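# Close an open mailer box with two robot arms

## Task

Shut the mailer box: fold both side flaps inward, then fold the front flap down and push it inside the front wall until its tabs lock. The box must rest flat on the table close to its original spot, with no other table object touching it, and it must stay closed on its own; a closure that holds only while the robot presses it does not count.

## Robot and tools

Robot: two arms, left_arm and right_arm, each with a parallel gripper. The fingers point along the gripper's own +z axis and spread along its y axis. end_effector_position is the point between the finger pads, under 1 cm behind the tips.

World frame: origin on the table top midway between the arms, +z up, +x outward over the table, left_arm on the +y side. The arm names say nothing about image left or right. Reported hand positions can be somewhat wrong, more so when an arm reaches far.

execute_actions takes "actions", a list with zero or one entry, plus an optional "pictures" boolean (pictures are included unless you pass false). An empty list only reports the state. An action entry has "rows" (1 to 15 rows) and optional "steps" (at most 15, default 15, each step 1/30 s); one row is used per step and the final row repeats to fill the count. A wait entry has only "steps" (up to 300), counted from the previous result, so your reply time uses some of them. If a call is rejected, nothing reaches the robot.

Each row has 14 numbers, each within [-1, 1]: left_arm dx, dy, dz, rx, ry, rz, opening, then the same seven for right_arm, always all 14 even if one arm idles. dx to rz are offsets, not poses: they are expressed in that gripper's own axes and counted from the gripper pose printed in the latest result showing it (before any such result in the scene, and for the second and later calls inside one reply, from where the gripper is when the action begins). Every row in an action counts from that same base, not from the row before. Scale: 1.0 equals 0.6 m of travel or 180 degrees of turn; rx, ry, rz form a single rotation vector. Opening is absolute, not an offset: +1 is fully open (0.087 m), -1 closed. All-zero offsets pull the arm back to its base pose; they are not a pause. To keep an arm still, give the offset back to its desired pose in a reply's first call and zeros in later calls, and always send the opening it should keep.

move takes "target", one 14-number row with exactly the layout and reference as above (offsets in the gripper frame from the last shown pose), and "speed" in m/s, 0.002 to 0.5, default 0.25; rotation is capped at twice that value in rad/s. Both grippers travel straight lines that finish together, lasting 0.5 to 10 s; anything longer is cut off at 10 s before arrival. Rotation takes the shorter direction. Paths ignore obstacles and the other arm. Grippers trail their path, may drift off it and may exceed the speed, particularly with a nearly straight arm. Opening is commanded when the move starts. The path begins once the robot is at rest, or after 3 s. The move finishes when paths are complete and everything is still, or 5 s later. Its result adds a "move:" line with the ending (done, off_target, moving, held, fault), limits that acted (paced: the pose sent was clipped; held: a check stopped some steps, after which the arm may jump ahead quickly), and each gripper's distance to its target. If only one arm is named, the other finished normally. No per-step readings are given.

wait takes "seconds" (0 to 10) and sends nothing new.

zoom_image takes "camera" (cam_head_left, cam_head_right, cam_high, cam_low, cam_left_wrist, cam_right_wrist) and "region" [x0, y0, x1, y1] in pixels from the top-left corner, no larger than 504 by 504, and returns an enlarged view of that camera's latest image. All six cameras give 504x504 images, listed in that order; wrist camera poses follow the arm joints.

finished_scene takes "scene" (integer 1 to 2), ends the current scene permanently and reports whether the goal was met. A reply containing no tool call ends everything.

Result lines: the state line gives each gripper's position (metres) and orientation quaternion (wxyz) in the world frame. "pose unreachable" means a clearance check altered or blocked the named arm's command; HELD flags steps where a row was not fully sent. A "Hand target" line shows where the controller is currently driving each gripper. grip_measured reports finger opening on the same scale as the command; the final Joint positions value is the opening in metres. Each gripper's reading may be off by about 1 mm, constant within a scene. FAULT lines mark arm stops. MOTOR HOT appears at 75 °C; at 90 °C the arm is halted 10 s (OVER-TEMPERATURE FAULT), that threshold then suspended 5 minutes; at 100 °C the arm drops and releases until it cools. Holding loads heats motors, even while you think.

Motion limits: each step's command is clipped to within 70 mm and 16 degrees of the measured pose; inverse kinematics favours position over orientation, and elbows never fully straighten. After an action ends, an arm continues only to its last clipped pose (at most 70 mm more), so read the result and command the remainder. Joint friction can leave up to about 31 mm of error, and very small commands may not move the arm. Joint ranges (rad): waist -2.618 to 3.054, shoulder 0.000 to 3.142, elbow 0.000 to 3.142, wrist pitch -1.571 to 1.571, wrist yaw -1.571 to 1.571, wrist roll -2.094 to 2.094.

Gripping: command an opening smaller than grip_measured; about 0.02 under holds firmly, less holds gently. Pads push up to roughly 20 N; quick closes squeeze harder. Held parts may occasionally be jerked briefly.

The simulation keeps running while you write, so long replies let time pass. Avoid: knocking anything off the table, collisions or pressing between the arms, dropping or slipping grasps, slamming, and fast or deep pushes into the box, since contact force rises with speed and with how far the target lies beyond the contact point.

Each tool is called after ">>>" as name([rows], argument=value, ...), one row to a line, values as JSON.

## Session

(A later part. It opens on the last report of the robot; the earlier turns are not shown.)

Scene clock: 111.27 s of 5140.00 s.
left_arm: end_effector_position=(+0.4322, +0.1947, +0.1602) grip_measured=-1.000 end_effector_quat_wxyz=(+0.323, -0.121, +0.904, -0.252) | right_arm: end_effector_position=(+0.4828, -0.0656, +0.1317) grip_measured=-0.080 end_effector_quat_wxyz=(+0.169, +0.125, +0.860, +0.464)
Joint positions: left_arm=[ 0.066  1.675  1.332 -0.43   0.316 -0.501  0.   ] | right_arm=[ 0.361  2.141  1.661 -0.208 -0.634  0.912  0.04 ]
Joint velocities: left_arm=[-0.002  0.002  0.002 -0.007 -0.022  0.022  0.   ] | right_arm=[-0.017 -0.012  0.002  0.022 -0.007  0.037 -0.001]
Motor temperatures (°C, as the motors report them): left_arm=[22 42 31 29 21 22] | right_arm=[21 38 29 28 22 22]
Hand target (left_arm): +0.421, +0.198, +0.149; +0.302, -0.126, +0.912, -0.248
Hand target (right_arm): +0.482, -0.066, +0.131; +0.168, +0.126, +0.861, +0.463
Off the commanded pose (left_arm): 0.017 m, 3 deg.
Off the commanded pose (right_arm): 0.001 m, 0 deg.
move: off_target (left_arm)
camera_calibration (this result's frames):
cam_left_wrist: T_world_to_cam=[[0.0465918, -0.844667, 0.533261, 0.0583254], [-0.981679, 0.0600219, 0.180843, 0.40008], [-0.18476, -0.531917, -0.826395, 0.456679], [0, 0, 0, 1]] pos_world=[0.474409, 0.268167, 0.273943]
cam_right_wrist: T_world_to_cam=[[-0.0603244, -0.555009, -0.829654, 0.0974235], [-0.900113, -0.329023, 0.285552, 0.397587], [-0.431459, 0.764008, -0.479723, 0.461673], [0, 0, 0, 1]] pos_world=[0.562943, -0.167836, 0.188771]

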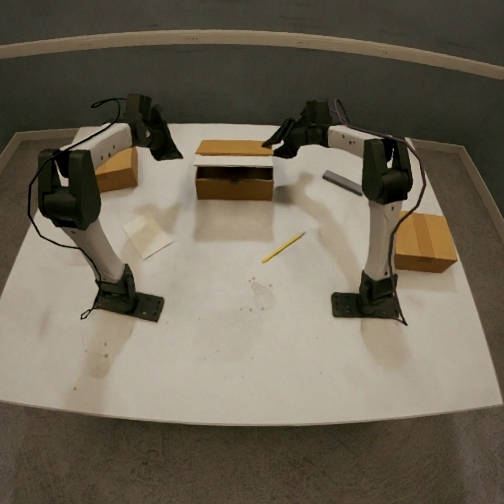

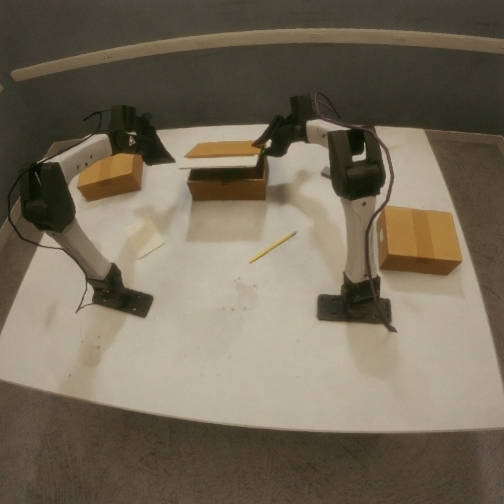

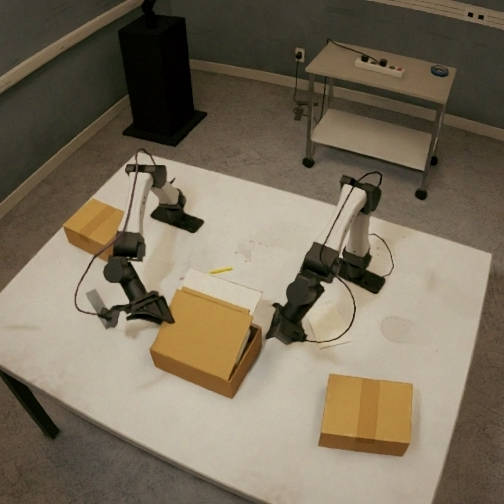

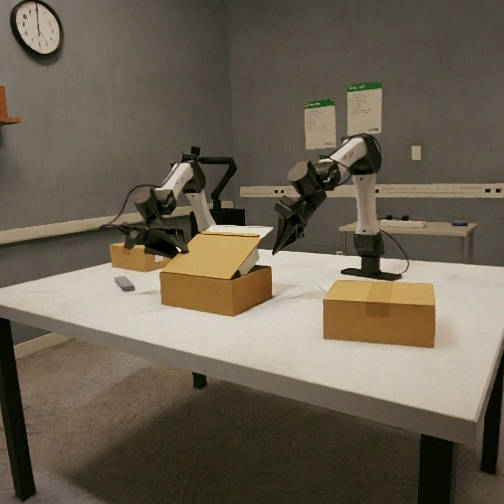

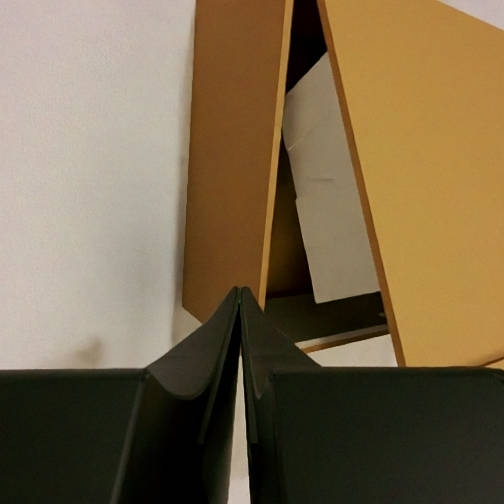

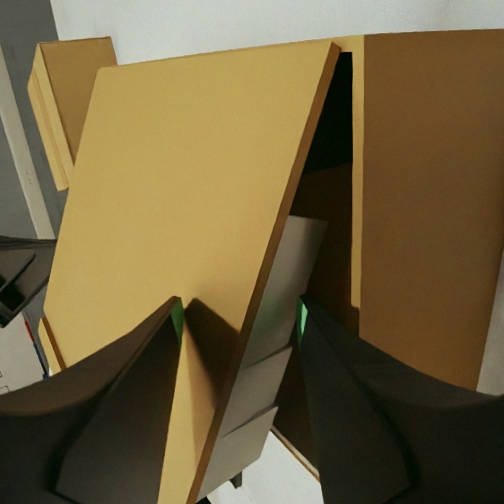

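>>> move(target=[-0.005,-0.091,-0.199,0,0,0,-1, 0,0,0,0,0,0,-0.08], speed=0.15)

>>> move(target=[0.095,-0.211,0.094,0,0,0,-1, 0,0,0,0,0,0,-0.08], speed=0.15)

>>> move(target=[0.105,0.107,0.133,0,0,0,-1, 0,0,0,0,0,0,-0.08], speed=0.05)

Scene clock: 117.10 s of 5140.00 s.
left_arm: end_effector_position=(+0.3656, +0.1964, +0.2724) grip_measured=-1.000 end_effector_quat_wxyz=(+0.333, -0.119, +0.900, -0.255) | right_arm: end_effector_position=(+0.4828, -0.0656, +0.1317) grip_measured=-0.080 end_effector_quat_wxyz=(+0.169, +0.125, +0.860, +0.464)
Joint positions: left_arm=[ 0.049  1.454  1.55  -0.841  0.303 -0.515  0.   ] | right_arm=[ 0.361  2.141  1.661 -0.208 -0.634  0.912  0.04 ]
Joint velocities: left_arm=[ 0.002  0.002 -0.002 -0.007  0.007  0.022  0.   ] | right_arm=[-0.012 -0.007 -0.012 -0.022  0.007  0.051 -0.001]
Motor temperatures (°C, as the motors report them): left_arm=[22 41 31 29 21 22] | right_arm=[21 39 29 28 22 22]
Hand target (left_arm): +0.361, +0.194, +0.272; +0.323, -0.121, +0.904, -0.253
Hand target (right_arm): +0.483, -0.066, +0.132; +0.169, +0.125, +0.860, +0.464
Off the commanded pose (left_arm): 0.006 m, 1 deg.
Off the commanded pose (right_arm): 0.000 m, 0 deg.
After step 90, 1.30 s passed at rest.
move: done
camera_calibration (this result's frames):
cam_left_wrist: T_world_to_cam=[[0.0354646, -0.842845, 0.536986, 0.00579748], [-0.985571, 0.0594884, 0.158463, 0.321991], [-0.165504, -0.534858, -0.828574, 0.532166], [0, 0, 0, 1]] pos_world=[0.405215, 0.270365, 0.386802]
cam_right_wrist: T_world_to_cam=[[-0.0603244, -0.555009, -0.829654, 0.0974235], [-0.900113, -0.329023, 0.285552, 0.397587], [-0.431459, 0.764008, -0.479723, 0.461673], [0, 0, 0, 1]] pos_world=[0.562943, -0.167836, 0.188771]

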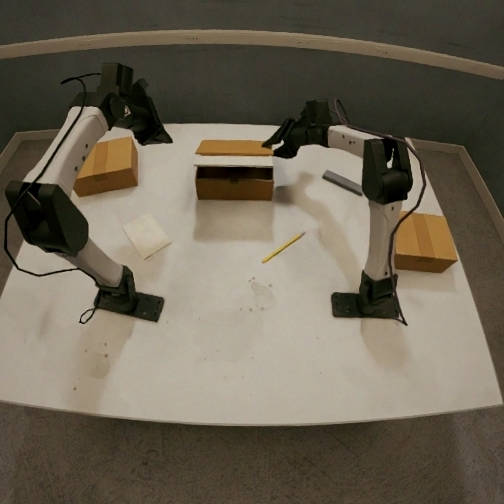

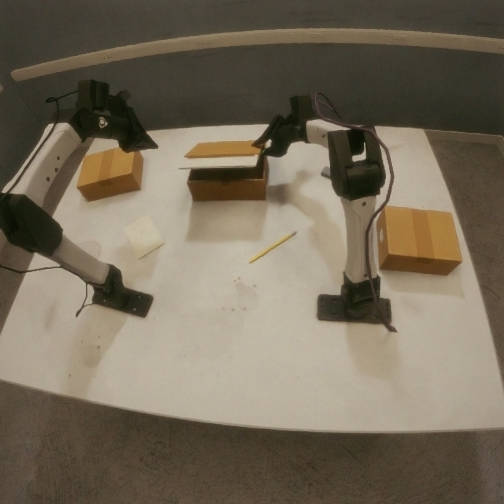

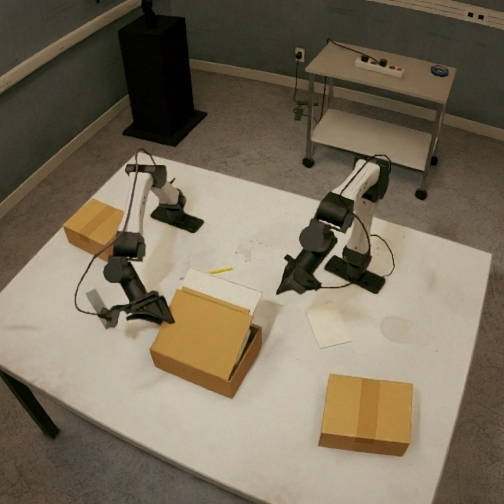

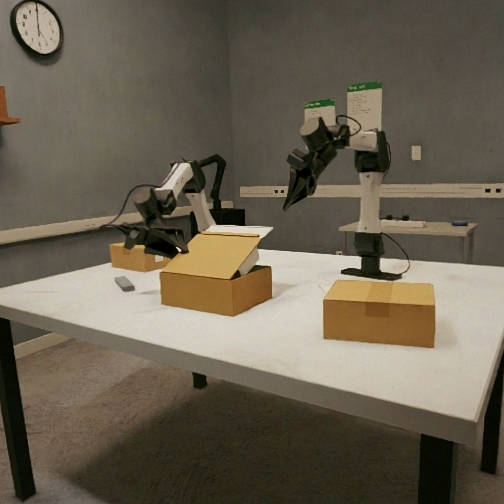

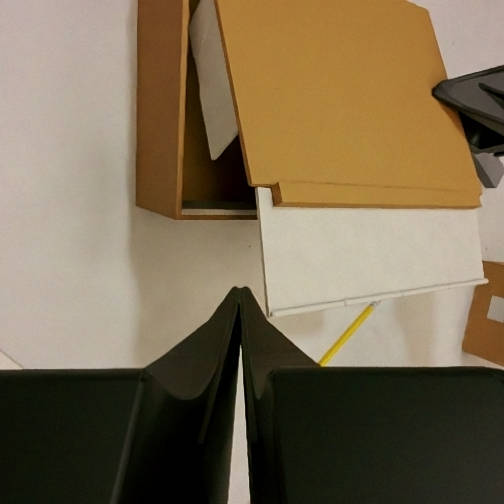

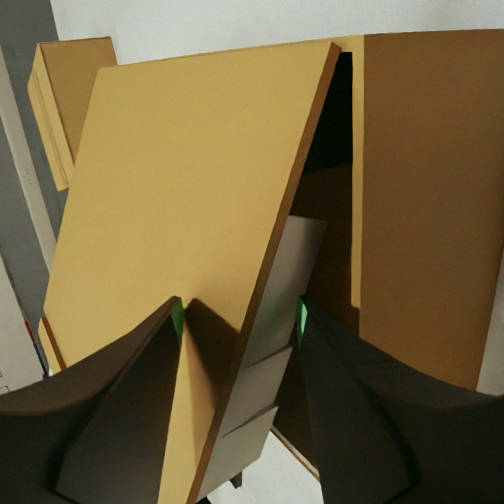

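Scene clock: 118.63 s of 5140.00 s.
left_arm: end_effector_position=(+0.3655, +0.0498, +0.2760) grip_measured=-1.000 end_effector_quat_wxyz=(+0.331, -0.118, +0.899, -0.262) | right_arm: end_effector_position=(+0.4828, -0.0656, +0.1317) grip_measured=-0.080 end_effector_quat_wxyz=(+0.169, +0.125, +0.860, +0.464)
Joint positions: left_arm=[-0.397  1.634  1.724 -0.789 -0.021 -0.817  0.   ] | right_arm=[ 0.361  2.141  1.661 -0.208 -0.634  0.912  0.04 ]
Joint velocities: left_arm=[-0.017 -0.002  0.027 -0.037  0.007 -0.051  0.   ] | right_arm=[ 0.002 -0.002  0.007 -0.051 -0.037  0.066 -0.   ]
Motor temperatures (°C, as the motors report them): left_arm=[22 40 31 29 21 22] | right_arm=[21 39 29 28 22 22]
Hand target (left_arm): +0.368, +0.047, +0.274; +0.329, -0.121, +0.900, -0.259
Hand target (right_arm): +0.483, -0.066, +0.132; +0.169, +0.125, +0.860, +0.464
Off the commanded pose (left_arm): 0.004 m, 1 deg.
Off the commanded pose (right_arm): 0.000 m, 0 deg.
move: done
camera_calibration (this result's frames):
cam_left_wrist: T_world_to_cam=[[0.0304053, -0.83624, 0.547519, -0.121113], [-0.985023, 0.0679443, 0.158474, 0.329374], [-0.169723, -0.544137, -0.82165, 0.456753], [0, 0, 0, 1]] pos_world=[0.405645, 0.124878, 0.389406]
cam_right_wrist: T_world_to_cam=[[-0.0603244, -0.555009, -0.829654, 0.0974235], [-0.900113, -0.329023, 0.285552, 0.397587], [-0.431459, 0.764008, -0.479723, 0.461673], [0, 0, 0, 1]] pos_world=[0.562943, -0.167836, 0.188771]

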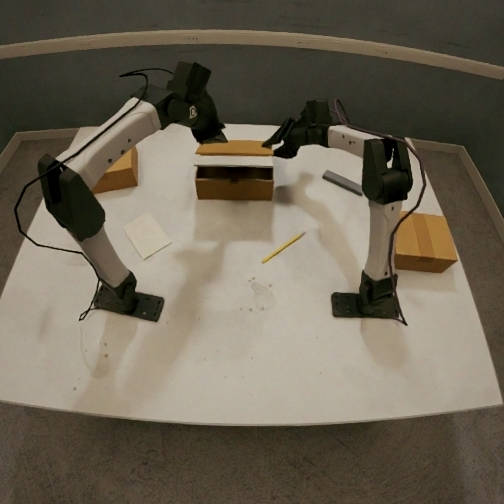

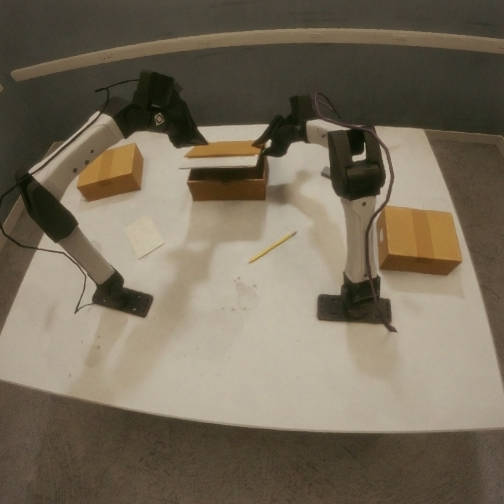

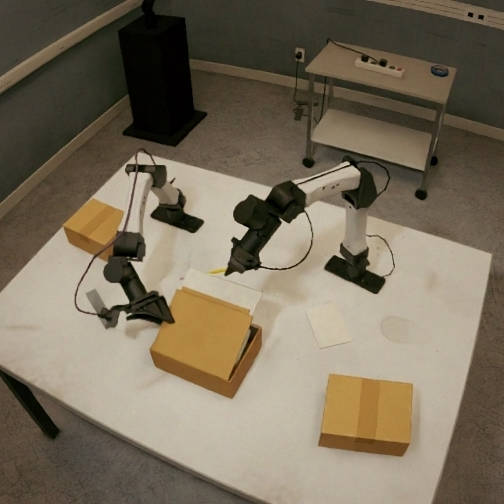

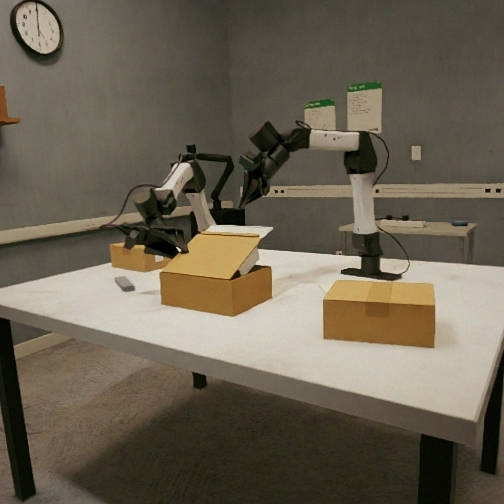

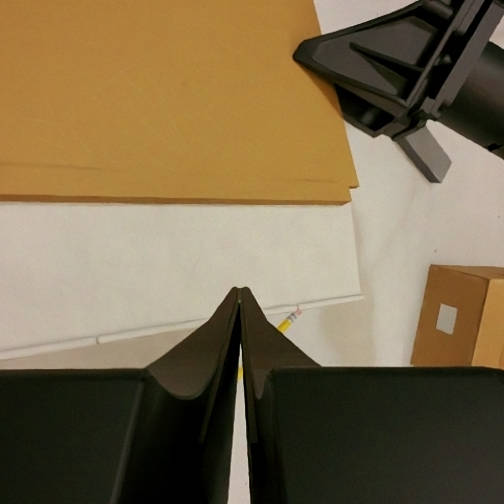

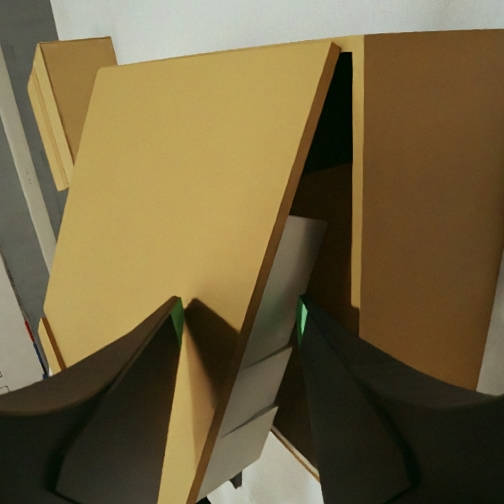

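Scene clock: 121.30 s of 5140.00 s.
left_arm: end_effector_position=(+0.3699, +0.0468, +0.1669) grip_measured=-1.000 end_effector_quat_wxyz=(+0.336, -0.118, +0.896, -0.266) | right_arm: end_effector_position=(+0.4826, -0.0666, +0.1301) grip_measured=-0.080 end_effector_quat_wxyz=(+0.169, +0.128, +0.862, +0.461)
Joint positions: left_arm=[-0.397  1.6    1.239 -0.324 -0.02  -0.817  0.   ] | right_arm=[ 0.361  2.141  1.661 -0.216 -0.627  0.912  0.04 ]
Joint velocities: left_arm=[ 0.002  0.027 -0.007  0.095  0.051  0.066  0.   ] | right_arm=[ 0.002 -0.002  0.002 -0.022 -0.066 -0.037  0.   ]
Motor temperatures (°C, as the motors report them): left_arm=[22 40 31 29 21 22] | right_arm=[21 39 30 28 22 22]
Hand target (left_arm): +0.368, +0.047, +0.156; +0.331, -0.118, +0.899, -0.262
Hand target (right_arm): +0.483, -0.066, +0.132; +0.169, +0.125, +0.860, +0.464
Off the commanded pose (left_arm): 0.011 m, 1 deg.
Off the commanded pose (right_arm): 0.002 m, 1 deg.
move: off_target (left_arm)
camera_calibration (this result's frames):
cam_left_wrist: T_world_to_cam=[[0.0233138, -0.831749, 0.554662, -0.062741], [-0.986806, 0.069769, 0.146101, 0.353801], [-0.160217, -0.55075, -0.819149, 0.362637], [0, 0, 0, 1]] pos_world=[0.408697, 0.122853, 0.280163]
cam_right_wrist: T_world_to_cam=[[-0.0685508, -0.560345, -0.825417, 0.0985405], [-0.900141, -0.322007, 0.293355, 0.397088], [-0.43017, 0.763102, -0.482316, 0.461208], [0, 0, 0, 1]] pos_world=[0.562588, -0.168867, 0.187298]

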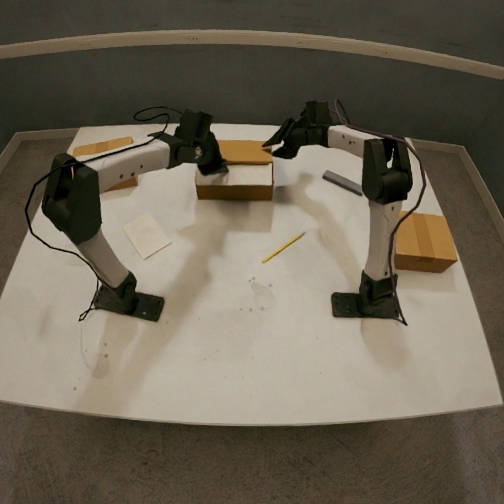

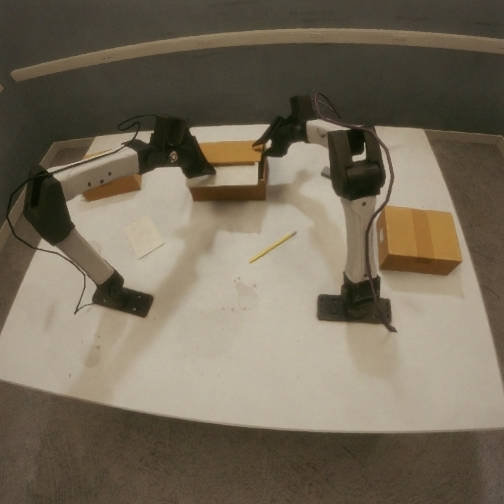

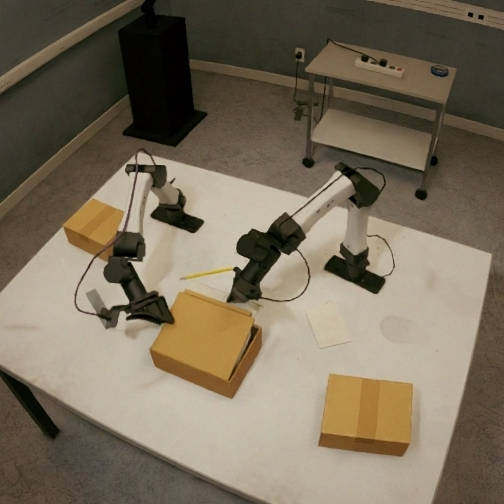

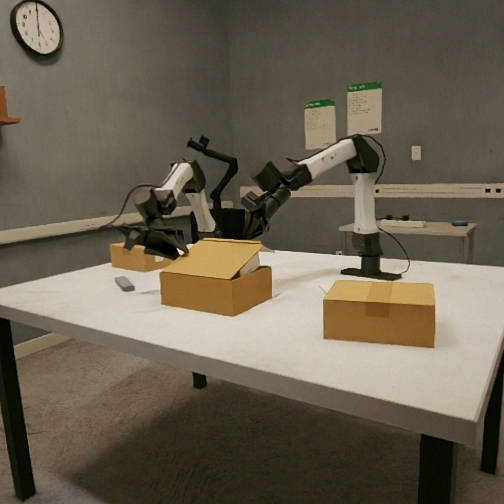

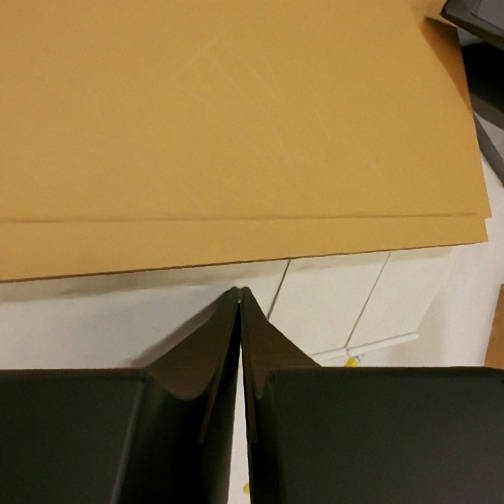

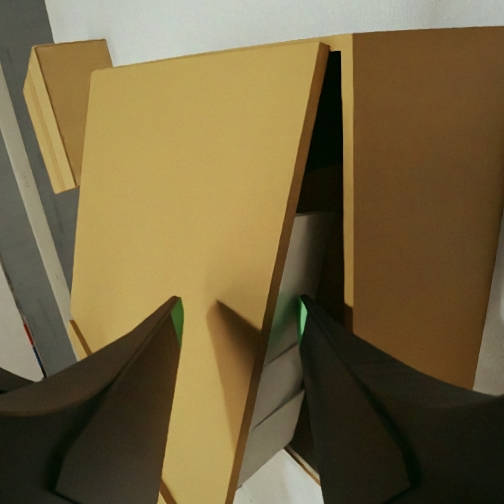

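>>> move(target=[0.056,0.033,0.016,0,0,0,-1, -0.005,0.03,-0.015,0,0,0,-0.08], speed=0.03)

>>> move(target=[-0.1,-0.006,0.088,0,0,0,-1, 0,0,0,0,0,0,-0.08], speed=0.03)

Scene clock: 125.40 s of 5140.00 s.
left_arm: end_effector_position=(+0.3583, +0.0455, +0.1408) grip_measured=-1.000 end_effector_quat_wxyz=(+0.343, -0.119, +0.891, -0.272) | right_arm: end_effector_position=(+0.4787, -0.0699, +0.1279) grip_measured=-0.080 end_effector_quat_wxyz=(+0.153, +0.141, +0.871, +0.445)
Joint positions: left_arm=[-0.422  1.573  1.092 -0.185 -0.042 -0.834  0.   ] | right_arm=[ 0.361  2.141  1.684 -0.29  -0.612  0.912  0.04 ]
Joint velocities: left_arm=[-0.002 -0.032 -0.002  0.022 -0.081 -0.095  0.   ] | right_arm=[ 0.007 -0.002  0.007 -0.022 -0.051 -0.007 -0.   ]
Motor temperatures (°C, as the motors report them): left_arm=[22 39 31 30 21 22] | right_arm=[21 39 30 29 22 22]
Hand target (left_arm): +0.351, +0.046, +0.132; +0.335, -0.118, +0.896, -0.266
Hand target (right_arm): +0.482, -0.065, +0.150; +0.169, +0.128, +0.862, +0.460
Off the commanded pose (left_arm): 0.012 m, 1 deg.
Off the commanded pose (right_arm): 0.023 m, 3 deg.
move: off_target (left_arm, right_arm)
camera_calibration (this result's frames):
cam_left_wrist: T_world_to_cam=[[0.0169289, -0.825664, 0.563909, -0.0484376], [-0.989373, 0.0676236, 0.128715, 0.349775], [-0.144408, -0.560095, -0.815745, 0.33295], [0, 0, 0, 1]] pos_world=[0.394959, 0.122838, 0.253895]
cam_right_wrist: T_world_to_cam=[[-0.112001, -0.580157, -0.806767, 0.111634], [-0.889517, -0.303373, 0.341649, 0.383196], [-0.442961, 0.755899, -0.482081, 0.466586], [0, 0, 0, 1]] pos_world=[0.560042, -0.171675, 0.184076]

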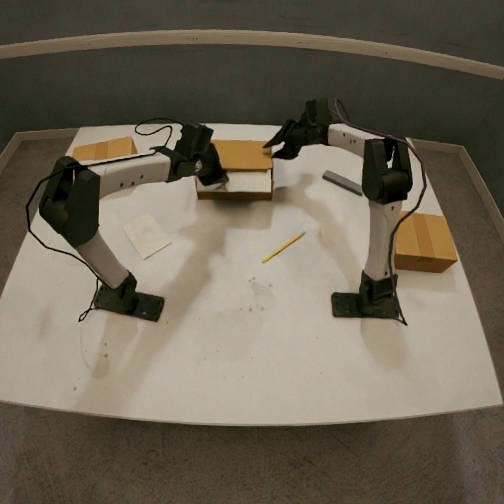

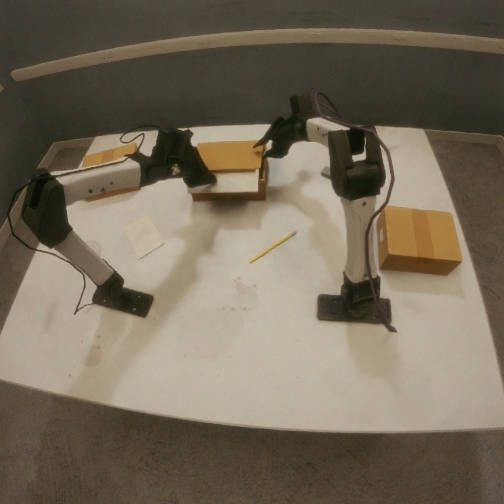

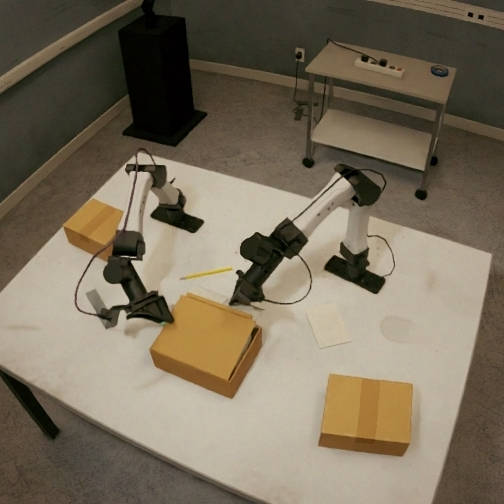

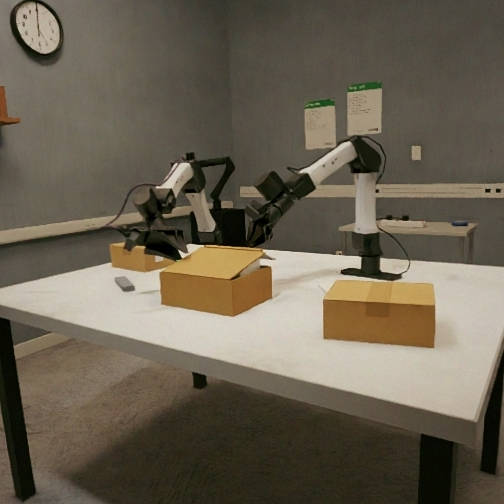

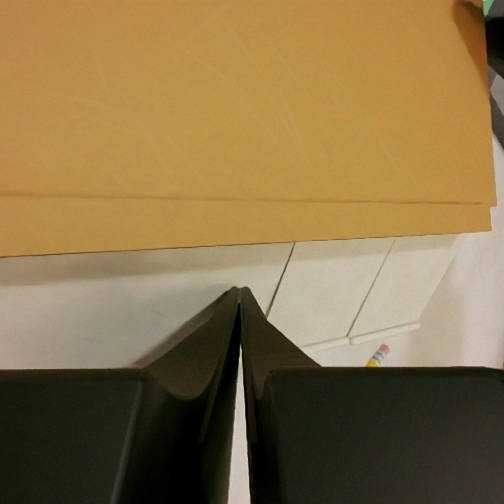

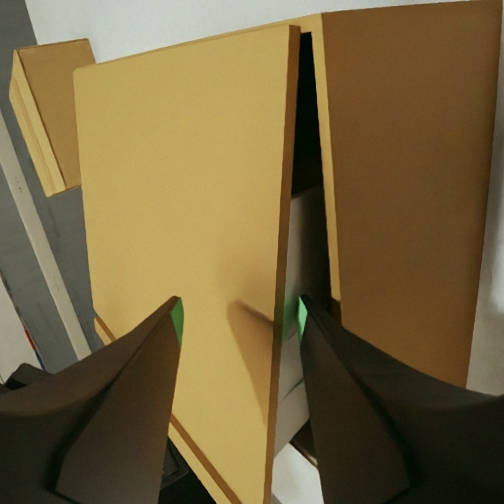

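Scene clock: 128.37 s of 5140.00 s.
left_arm: end_effector_position=(+0.4188, +0.0427, +0.1393) grip_measured=-1.000 end_effector_quat_wxyz=(+0.323, -0.108, +0.900, -0.273) | right_arm: end_effector_position=(+0.4809, -0.0718, +0.1260) grip_measured=-0.080 end_effector_quat_wxyz=(+0.158, +0.146, +0.872, +0.439)
Joint positions: left_arm=[-0.323  1.795  1.358 -0.263  0.069 -0.763  0.   ] | right_arm=[ 0.361  2.141  1.684 -0.292 -0.592  0.912  0.04 ]
Joint velocities: left_arm=[ 0.002  0.022 -0.007 -0.051 -0.066 -0.022  0.   ] | right_arm=[-0.012 -0.007 -0.012  0.007 -0.007 -0.022 -0.001]
Motor temperatures (°C, as the motors report them): left_arm=[22 39 31 30 21 22] | right_arm=[21 39 30 29 22 22]
Hand target (left_arm): +0.437, +0.047, +0.142; +0.344, -0.118, +0.891, -0.271
Hand target (right_arm): +0.479, -0.070, +0.128; +0.153, +0.141, +0.871, +0.445
Off the commanded pose (left_arm): 0.020 m, 3 deg.
Off the commanded pose (right_arm): 0.003 m, 1 deg.
move: off_target (left_arm)
camera_calibration (this result's frames):
cam_left_wrist: T_world_to_cam=[[0.0104664, -0.828761, 0.559504, -0.0474844], [-0.981205, 0.0993067, 0.165452, 0.400112], [-0.192683, -0.55072, -0.812146, 0.358287], [0, 0, 0, 1]] pos_world=[0.462125, 0.118229, 0.251349]
cam_right_wrist: T_world_to_cam=[[-0.1184, -0.588922, -0.79947, 0.11082], [-0.894401, -0.286471, 0.343485, 0.388527], [-0.431311, 0.755715, -0.492814, 0.463745], [0, 0, 0, 1]] pos_world=[0.560638, -0.173893, 0.183684]

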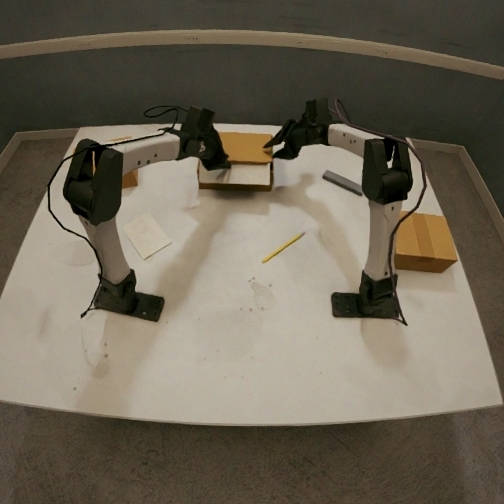

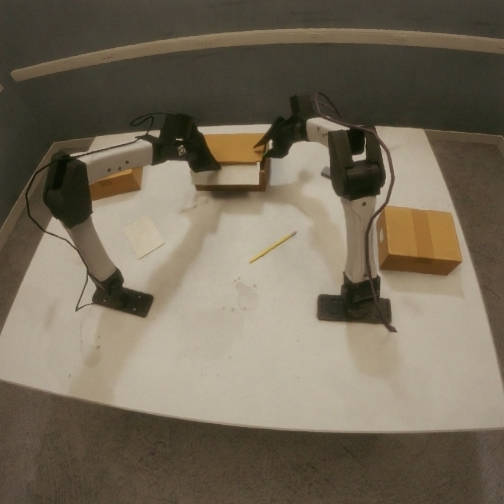

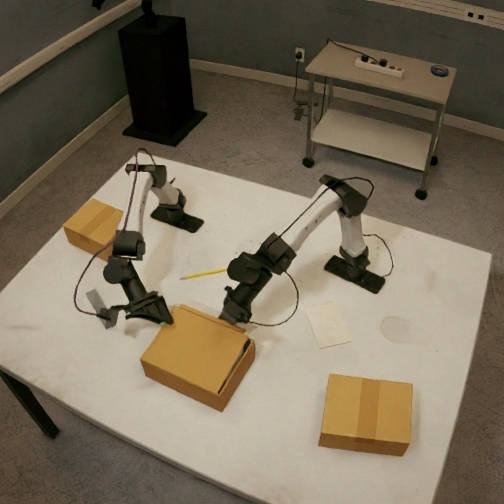

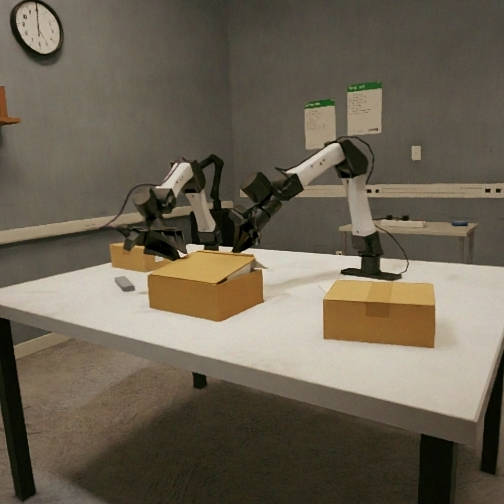

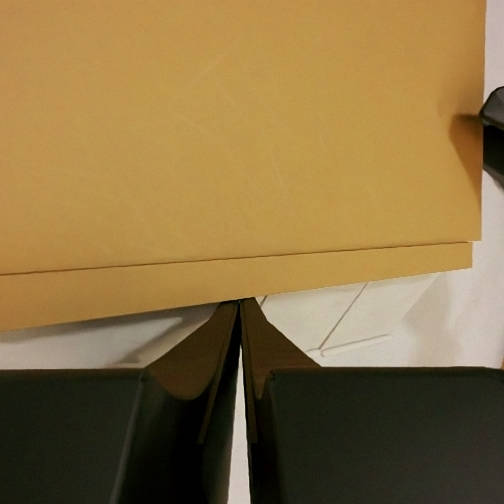

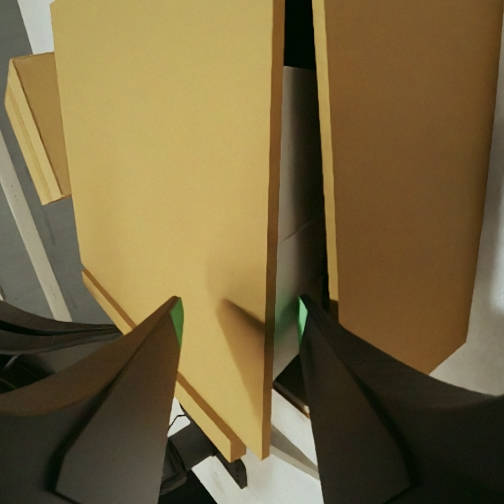

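>>> move(target=[0.03,0,-0.12,0,0,0,-1, 0.02,0.03,0.0,-0.17,0,0,0.1], speed=0.05)

Scene clock: 138.90 s of 5140.00 s.
left_arm: end_effector_position=(+0.3707, +0.0631, +0.1913) grip_measured=-1.000 end_effector_quat_wxyz=(+0.342, -0.107, +0.889, -0.286) | right_arm: end_effector_position=(+0.4772, -0.0583, +0.1442) grip_measured=+0.100 end_effector_quat_wxyz=(+0.201, +0.101, +0.729, +0.647)
Joint positions: left_arm=[-0.339  1.544  1.253 -0.358  0.055 -0.774  0.   ] | right_arm=[ 0.326  2.201  1.313  0.763 -0.846  1.313  0.048]
Joint velocities: left_arm=[-0.027 -0.007  0.022  0.081  0.007  0.007  0.   ] | right_arm=[-0.017 -0.002  0.002  0.051  0.022  0.066  0.   ]
Motor temperatures (°C, as the motors report them): left_arm=[22 38 32 31 21 22] | right_arm=[21 40 30 29 22 22]
Hand target (left_arm): +0.359, +0.065, +0.178; +0.323, -0.108, +0.900, -0.273
Hand target (right_arm): +0.473, -0.057, +0.139; +0.194, +0.099, +0.727, +0.651
Off the commanded pose (left_arm): 0.019 m, 3 deg.
Off the commanded pose (right_arm): 0.008 m, 1 deg.
After step 90, 1.83 s passed at rest.
move: off_target (left_arm)
camera_calibration (this result's frames):
cam_left_wrist: T_world_to_cam=[[-0.0134076, -0.815164, 0.579075, -0.054943], [-0.987873, 0.100389, 0.118445, 0.35367], [-0.154685, -0.570464, -0.806625, 0.388564], [0, 0, 0, 1]] pos_world=[0.40875, 0.141369, 0.303351]
cam_right_wrist: T_world_to_cam=[[0.109384, -0.163742, -0.98042, 0.0750882], [-0.906694, -0.420656, -0.030904, 0.434843], [-0.407359, 0.892321, -0.194477, 0.414482], [0, 0, 0, 1]] pos_world=[0.554899, -0.174637, 0.167664]

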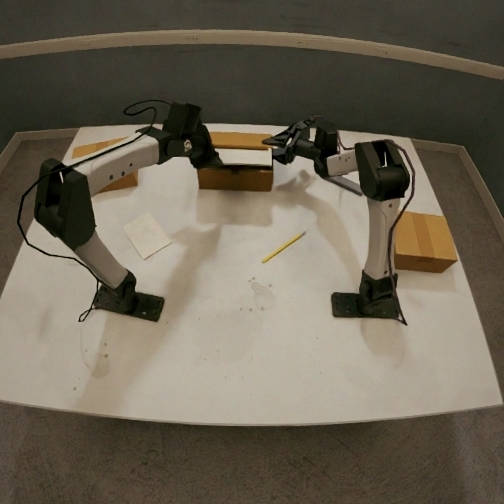

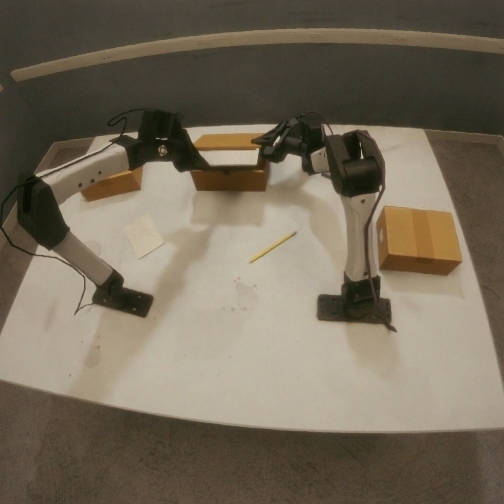

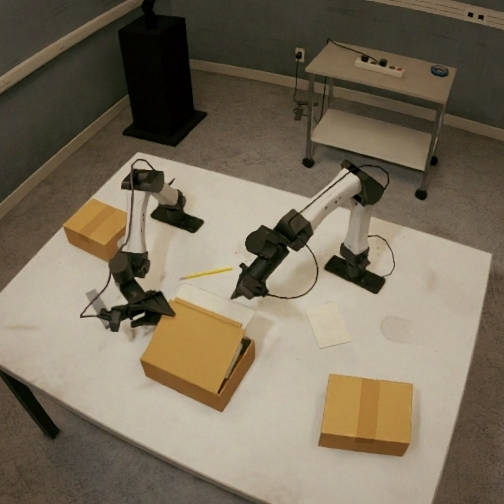

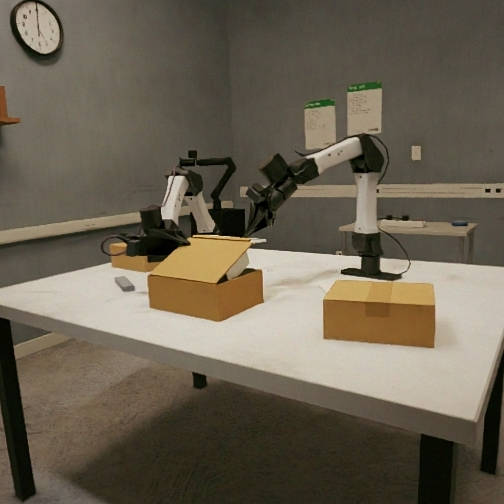

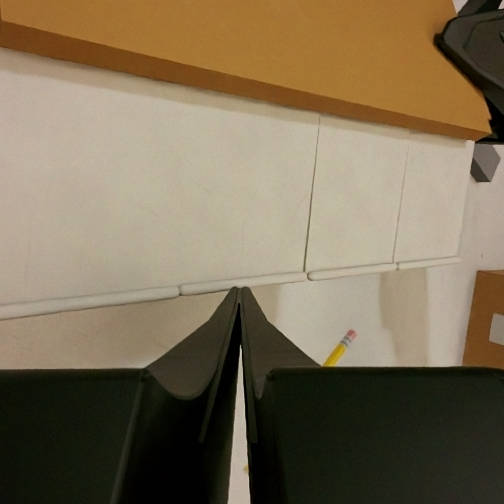

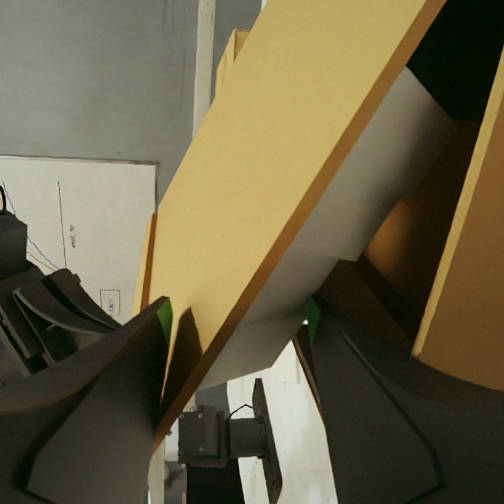

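>>> move(target=[0.03,0,-0.05,0,0,0,-1, 0,0.02,0.025,0,0,0.16,-0.3], speed=0.03)

>>> move(target=[0,0,0,0,0,0,-1, 0,0.02,0,0,0,0,-1], speed=0.02)

Scene clock: 151.33 s of 5140.00 s.
left_arm: end_effector_position=(+0.3483, +0.0660, +0.2100) grip_measured=-1.000 end_effector_quat_wxyz=(+0.356, -0.106, +0.880, -0.295) | right_arm: end_effector_position=(+0.4781, -0.0484, +0.1491) grip_measured=-0.300 end_effector_quat_wxyz=(+0.030, +0.285, +0.685, +0.669)
Joint positions: left_arm=[-0.368  1.439  1.203 -0.374  0.03  -0.792  0.   ] | right_arm=[ 0.346  2.231  1.313  0.766 -0.826  1.809  0.031]
Joint velocities: left_arm=[ 0.012  0.012  0.012  0.081 -0.007 -0.022  0.   ] | right_arm=[-0.012  0.017  0.007 -0.037  0.037  0.007  0.001]
Motor temperatures (°C, as the motors report them): left_arm=[22 37 32 30 21 22] | right_arm=[21 39 30 30 22 22]
Hand target (left_arm): +0.337, +0.068, +0.200; +0.342, -0.107, +0.889, -0.286
Hand target (right_arm): +0.482, -0.043, +0.155; +0.034, +0.279, +0.681, +0.676
Off the commanded pose (left_arm): 0.016 m, 2 deg.
Off the commanded pose (right_arm): 0.009 m, 1 deg.
After step 90, 0.83 s passed at rest.
move: off_target (left_arm)
camera_calibration (this result's frames):
cam_left_wrist: T_world_to_cam=[[-0.031311, -0.804383, 0.593285, -0.0611557], [-0.991387, 0.100516, 0.0839598, 0.337511], [-0.127171, -0.585546, -0.800602, 0.391984], [0, 0, 0, 1]] pos_world=[0.382538, 0.146407, 0.321769]
cam_right_wrist: T_world_to_cam=[[-0.354777, 0.0377714, -0.934188, 0.306185], [-0.859023, -0.407594, 0.309752, 0.367072], [-0.369069, 0.912382, 0.177051, 0.334267], [0, 0, 0, 1]] pos_world=[0.547319, -0.166928, 0.11315]

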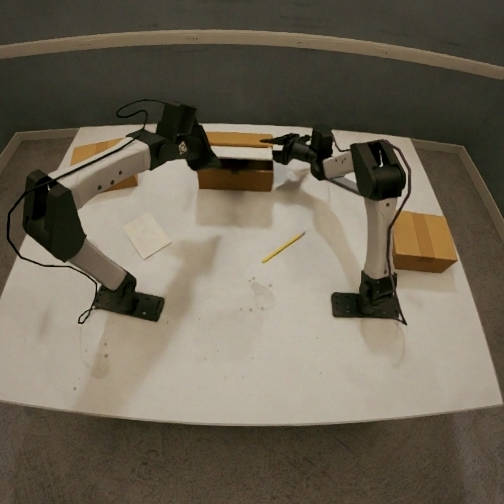

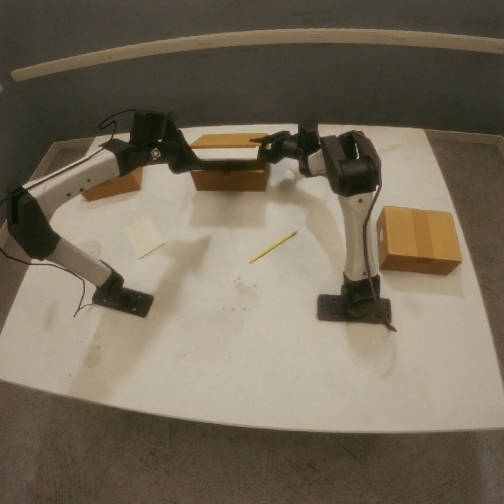

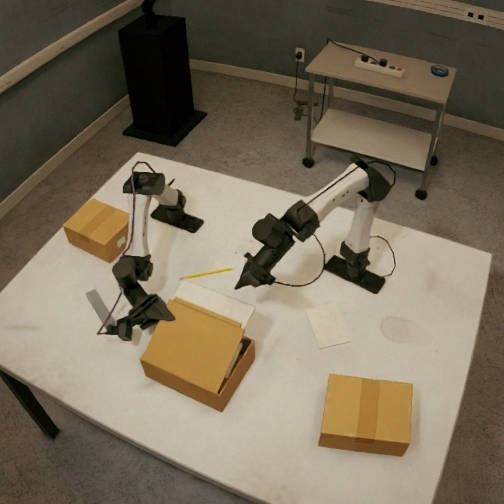

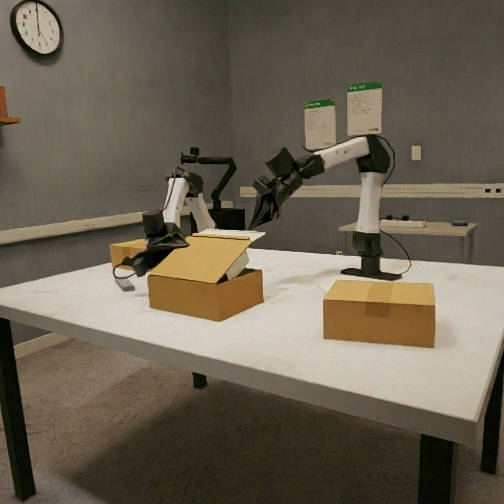

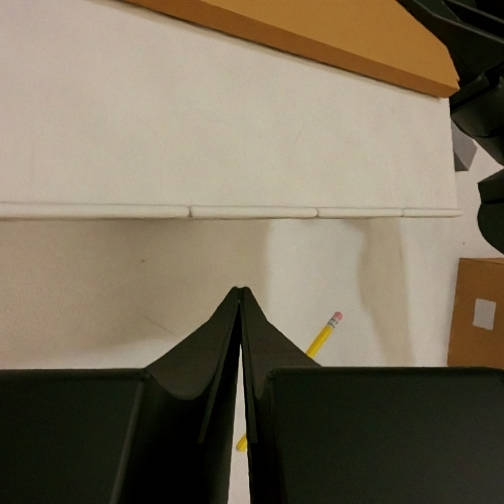

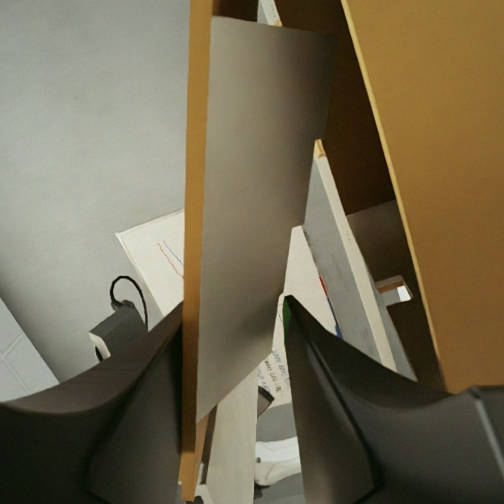

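Scene clock: 152.17 s of 5140.00 s.
left_arm: end_effector_position=(+0.3483, +0.0660, +0.2100) grip_measured=-1.000 end_effector_quat_wxyz=(+0.356, -0.106, +0.880, -0.295) | right_arm: end_effector_position=(+0.4774, -0.0483, +0.1479) grip_measured=-0.894 end_effector_quat_wxyz=(+0.034, +0.280, +0.688, +0.668)
Joint positions: left_arm=[-0.368  1.439  1.203 -0.374  0.03  -0.792  0.   ] | right_arm=[ 0.346  2.231  1.313  0.762 -0.828  1.792  0.005]
Joint velocities: left_arm=[ 0.007 -0.002  0.007  0.095 -0.037 -0.007  0.   ] | right_arm=[-0.022 -0.027  0.002 -0.022  0.022  0.081  0.001]
Motor temperatures (°C, as the motors report them): left_arm=[22 37 32 31 21 22] | right_arm=[21 39 30 30 22 22]
Hand target (left_arm): +0.348, +0.066, +0.210; +0.356, -0.106, +0.880, -0.295
Hand target (right_arm): +0.482, -0.049, +0.160; +0.030, +0.285, +0.685, +0.670
Off the commanded pose (left_arm): 0.000 m, 0 deg.
Off the commanded pose (right_arm): 0.013 m, 1 deg.
move: off_target (right_arm)
camera_calibration (this result's frames):
cam_left_wrist: T_world_to_cam=[[-0.031311, -0.804383, 0.593285, -0.0611557], [-0.991387, 0.100516, 0.0839598, 0.337511], [-0.127171, -0.585546, -0.800602, 0.391984], [0, 0, 0, 1]] pos_world=[0.382538, 0.146407, 0.321769]
cam_right_wrist: T_world_to_cam=[[-0.343596, 0.0289484, -0.938671, 0.299736], [-0.861076, -0.408642, 0.30259, 0.368871], [-0.374821, 0.912236, 0.165334, 0.338587], [0, 0, 0, 1]] pos_world=[0.547524, -0.166812, 0.113757]

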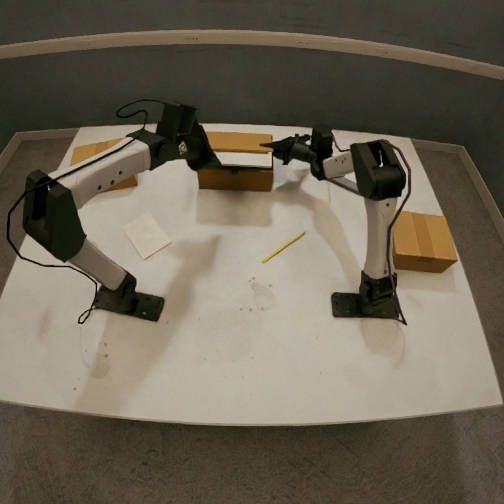

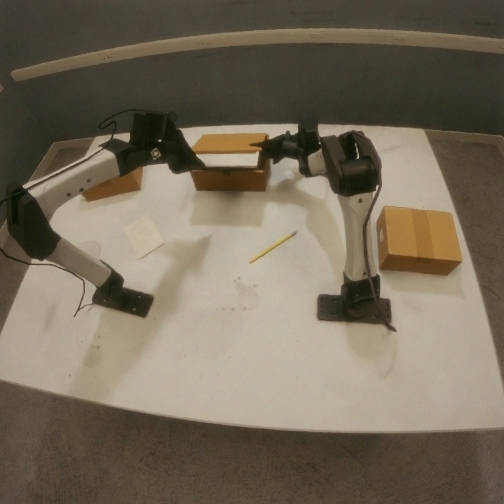

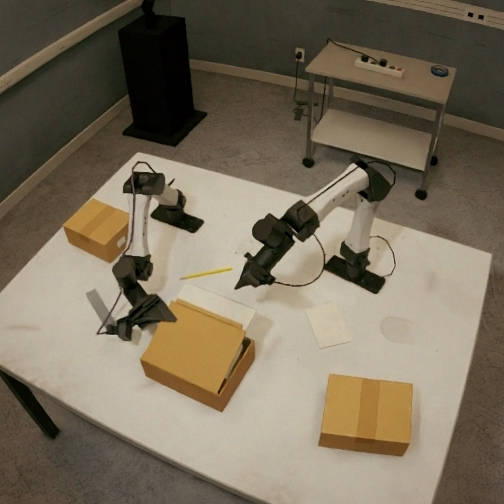

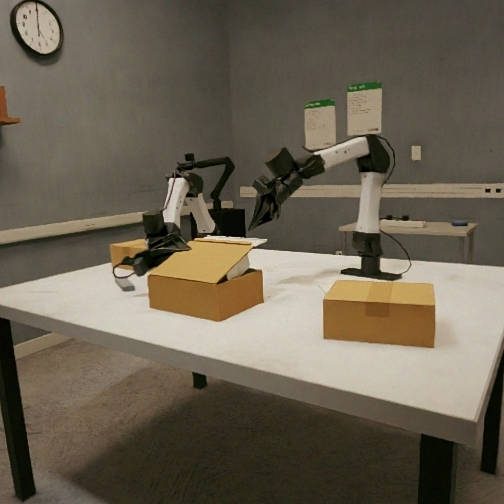

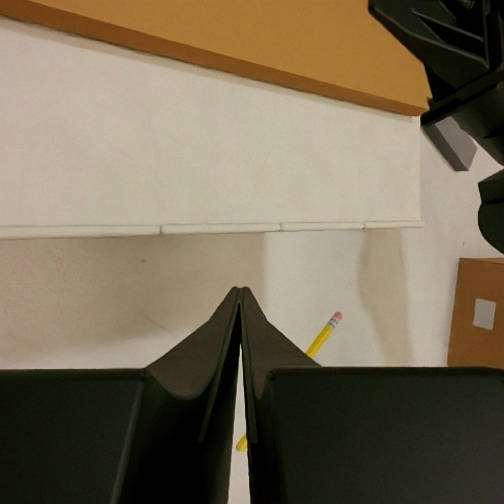

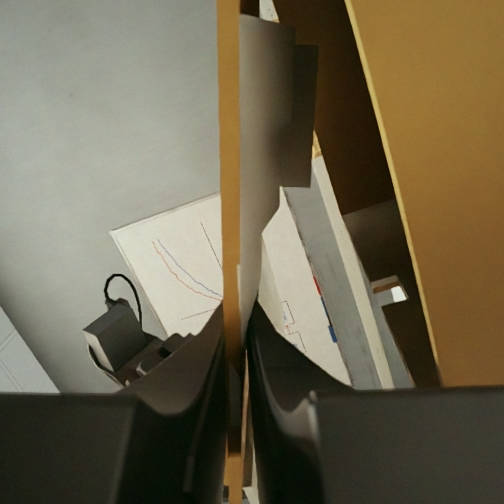

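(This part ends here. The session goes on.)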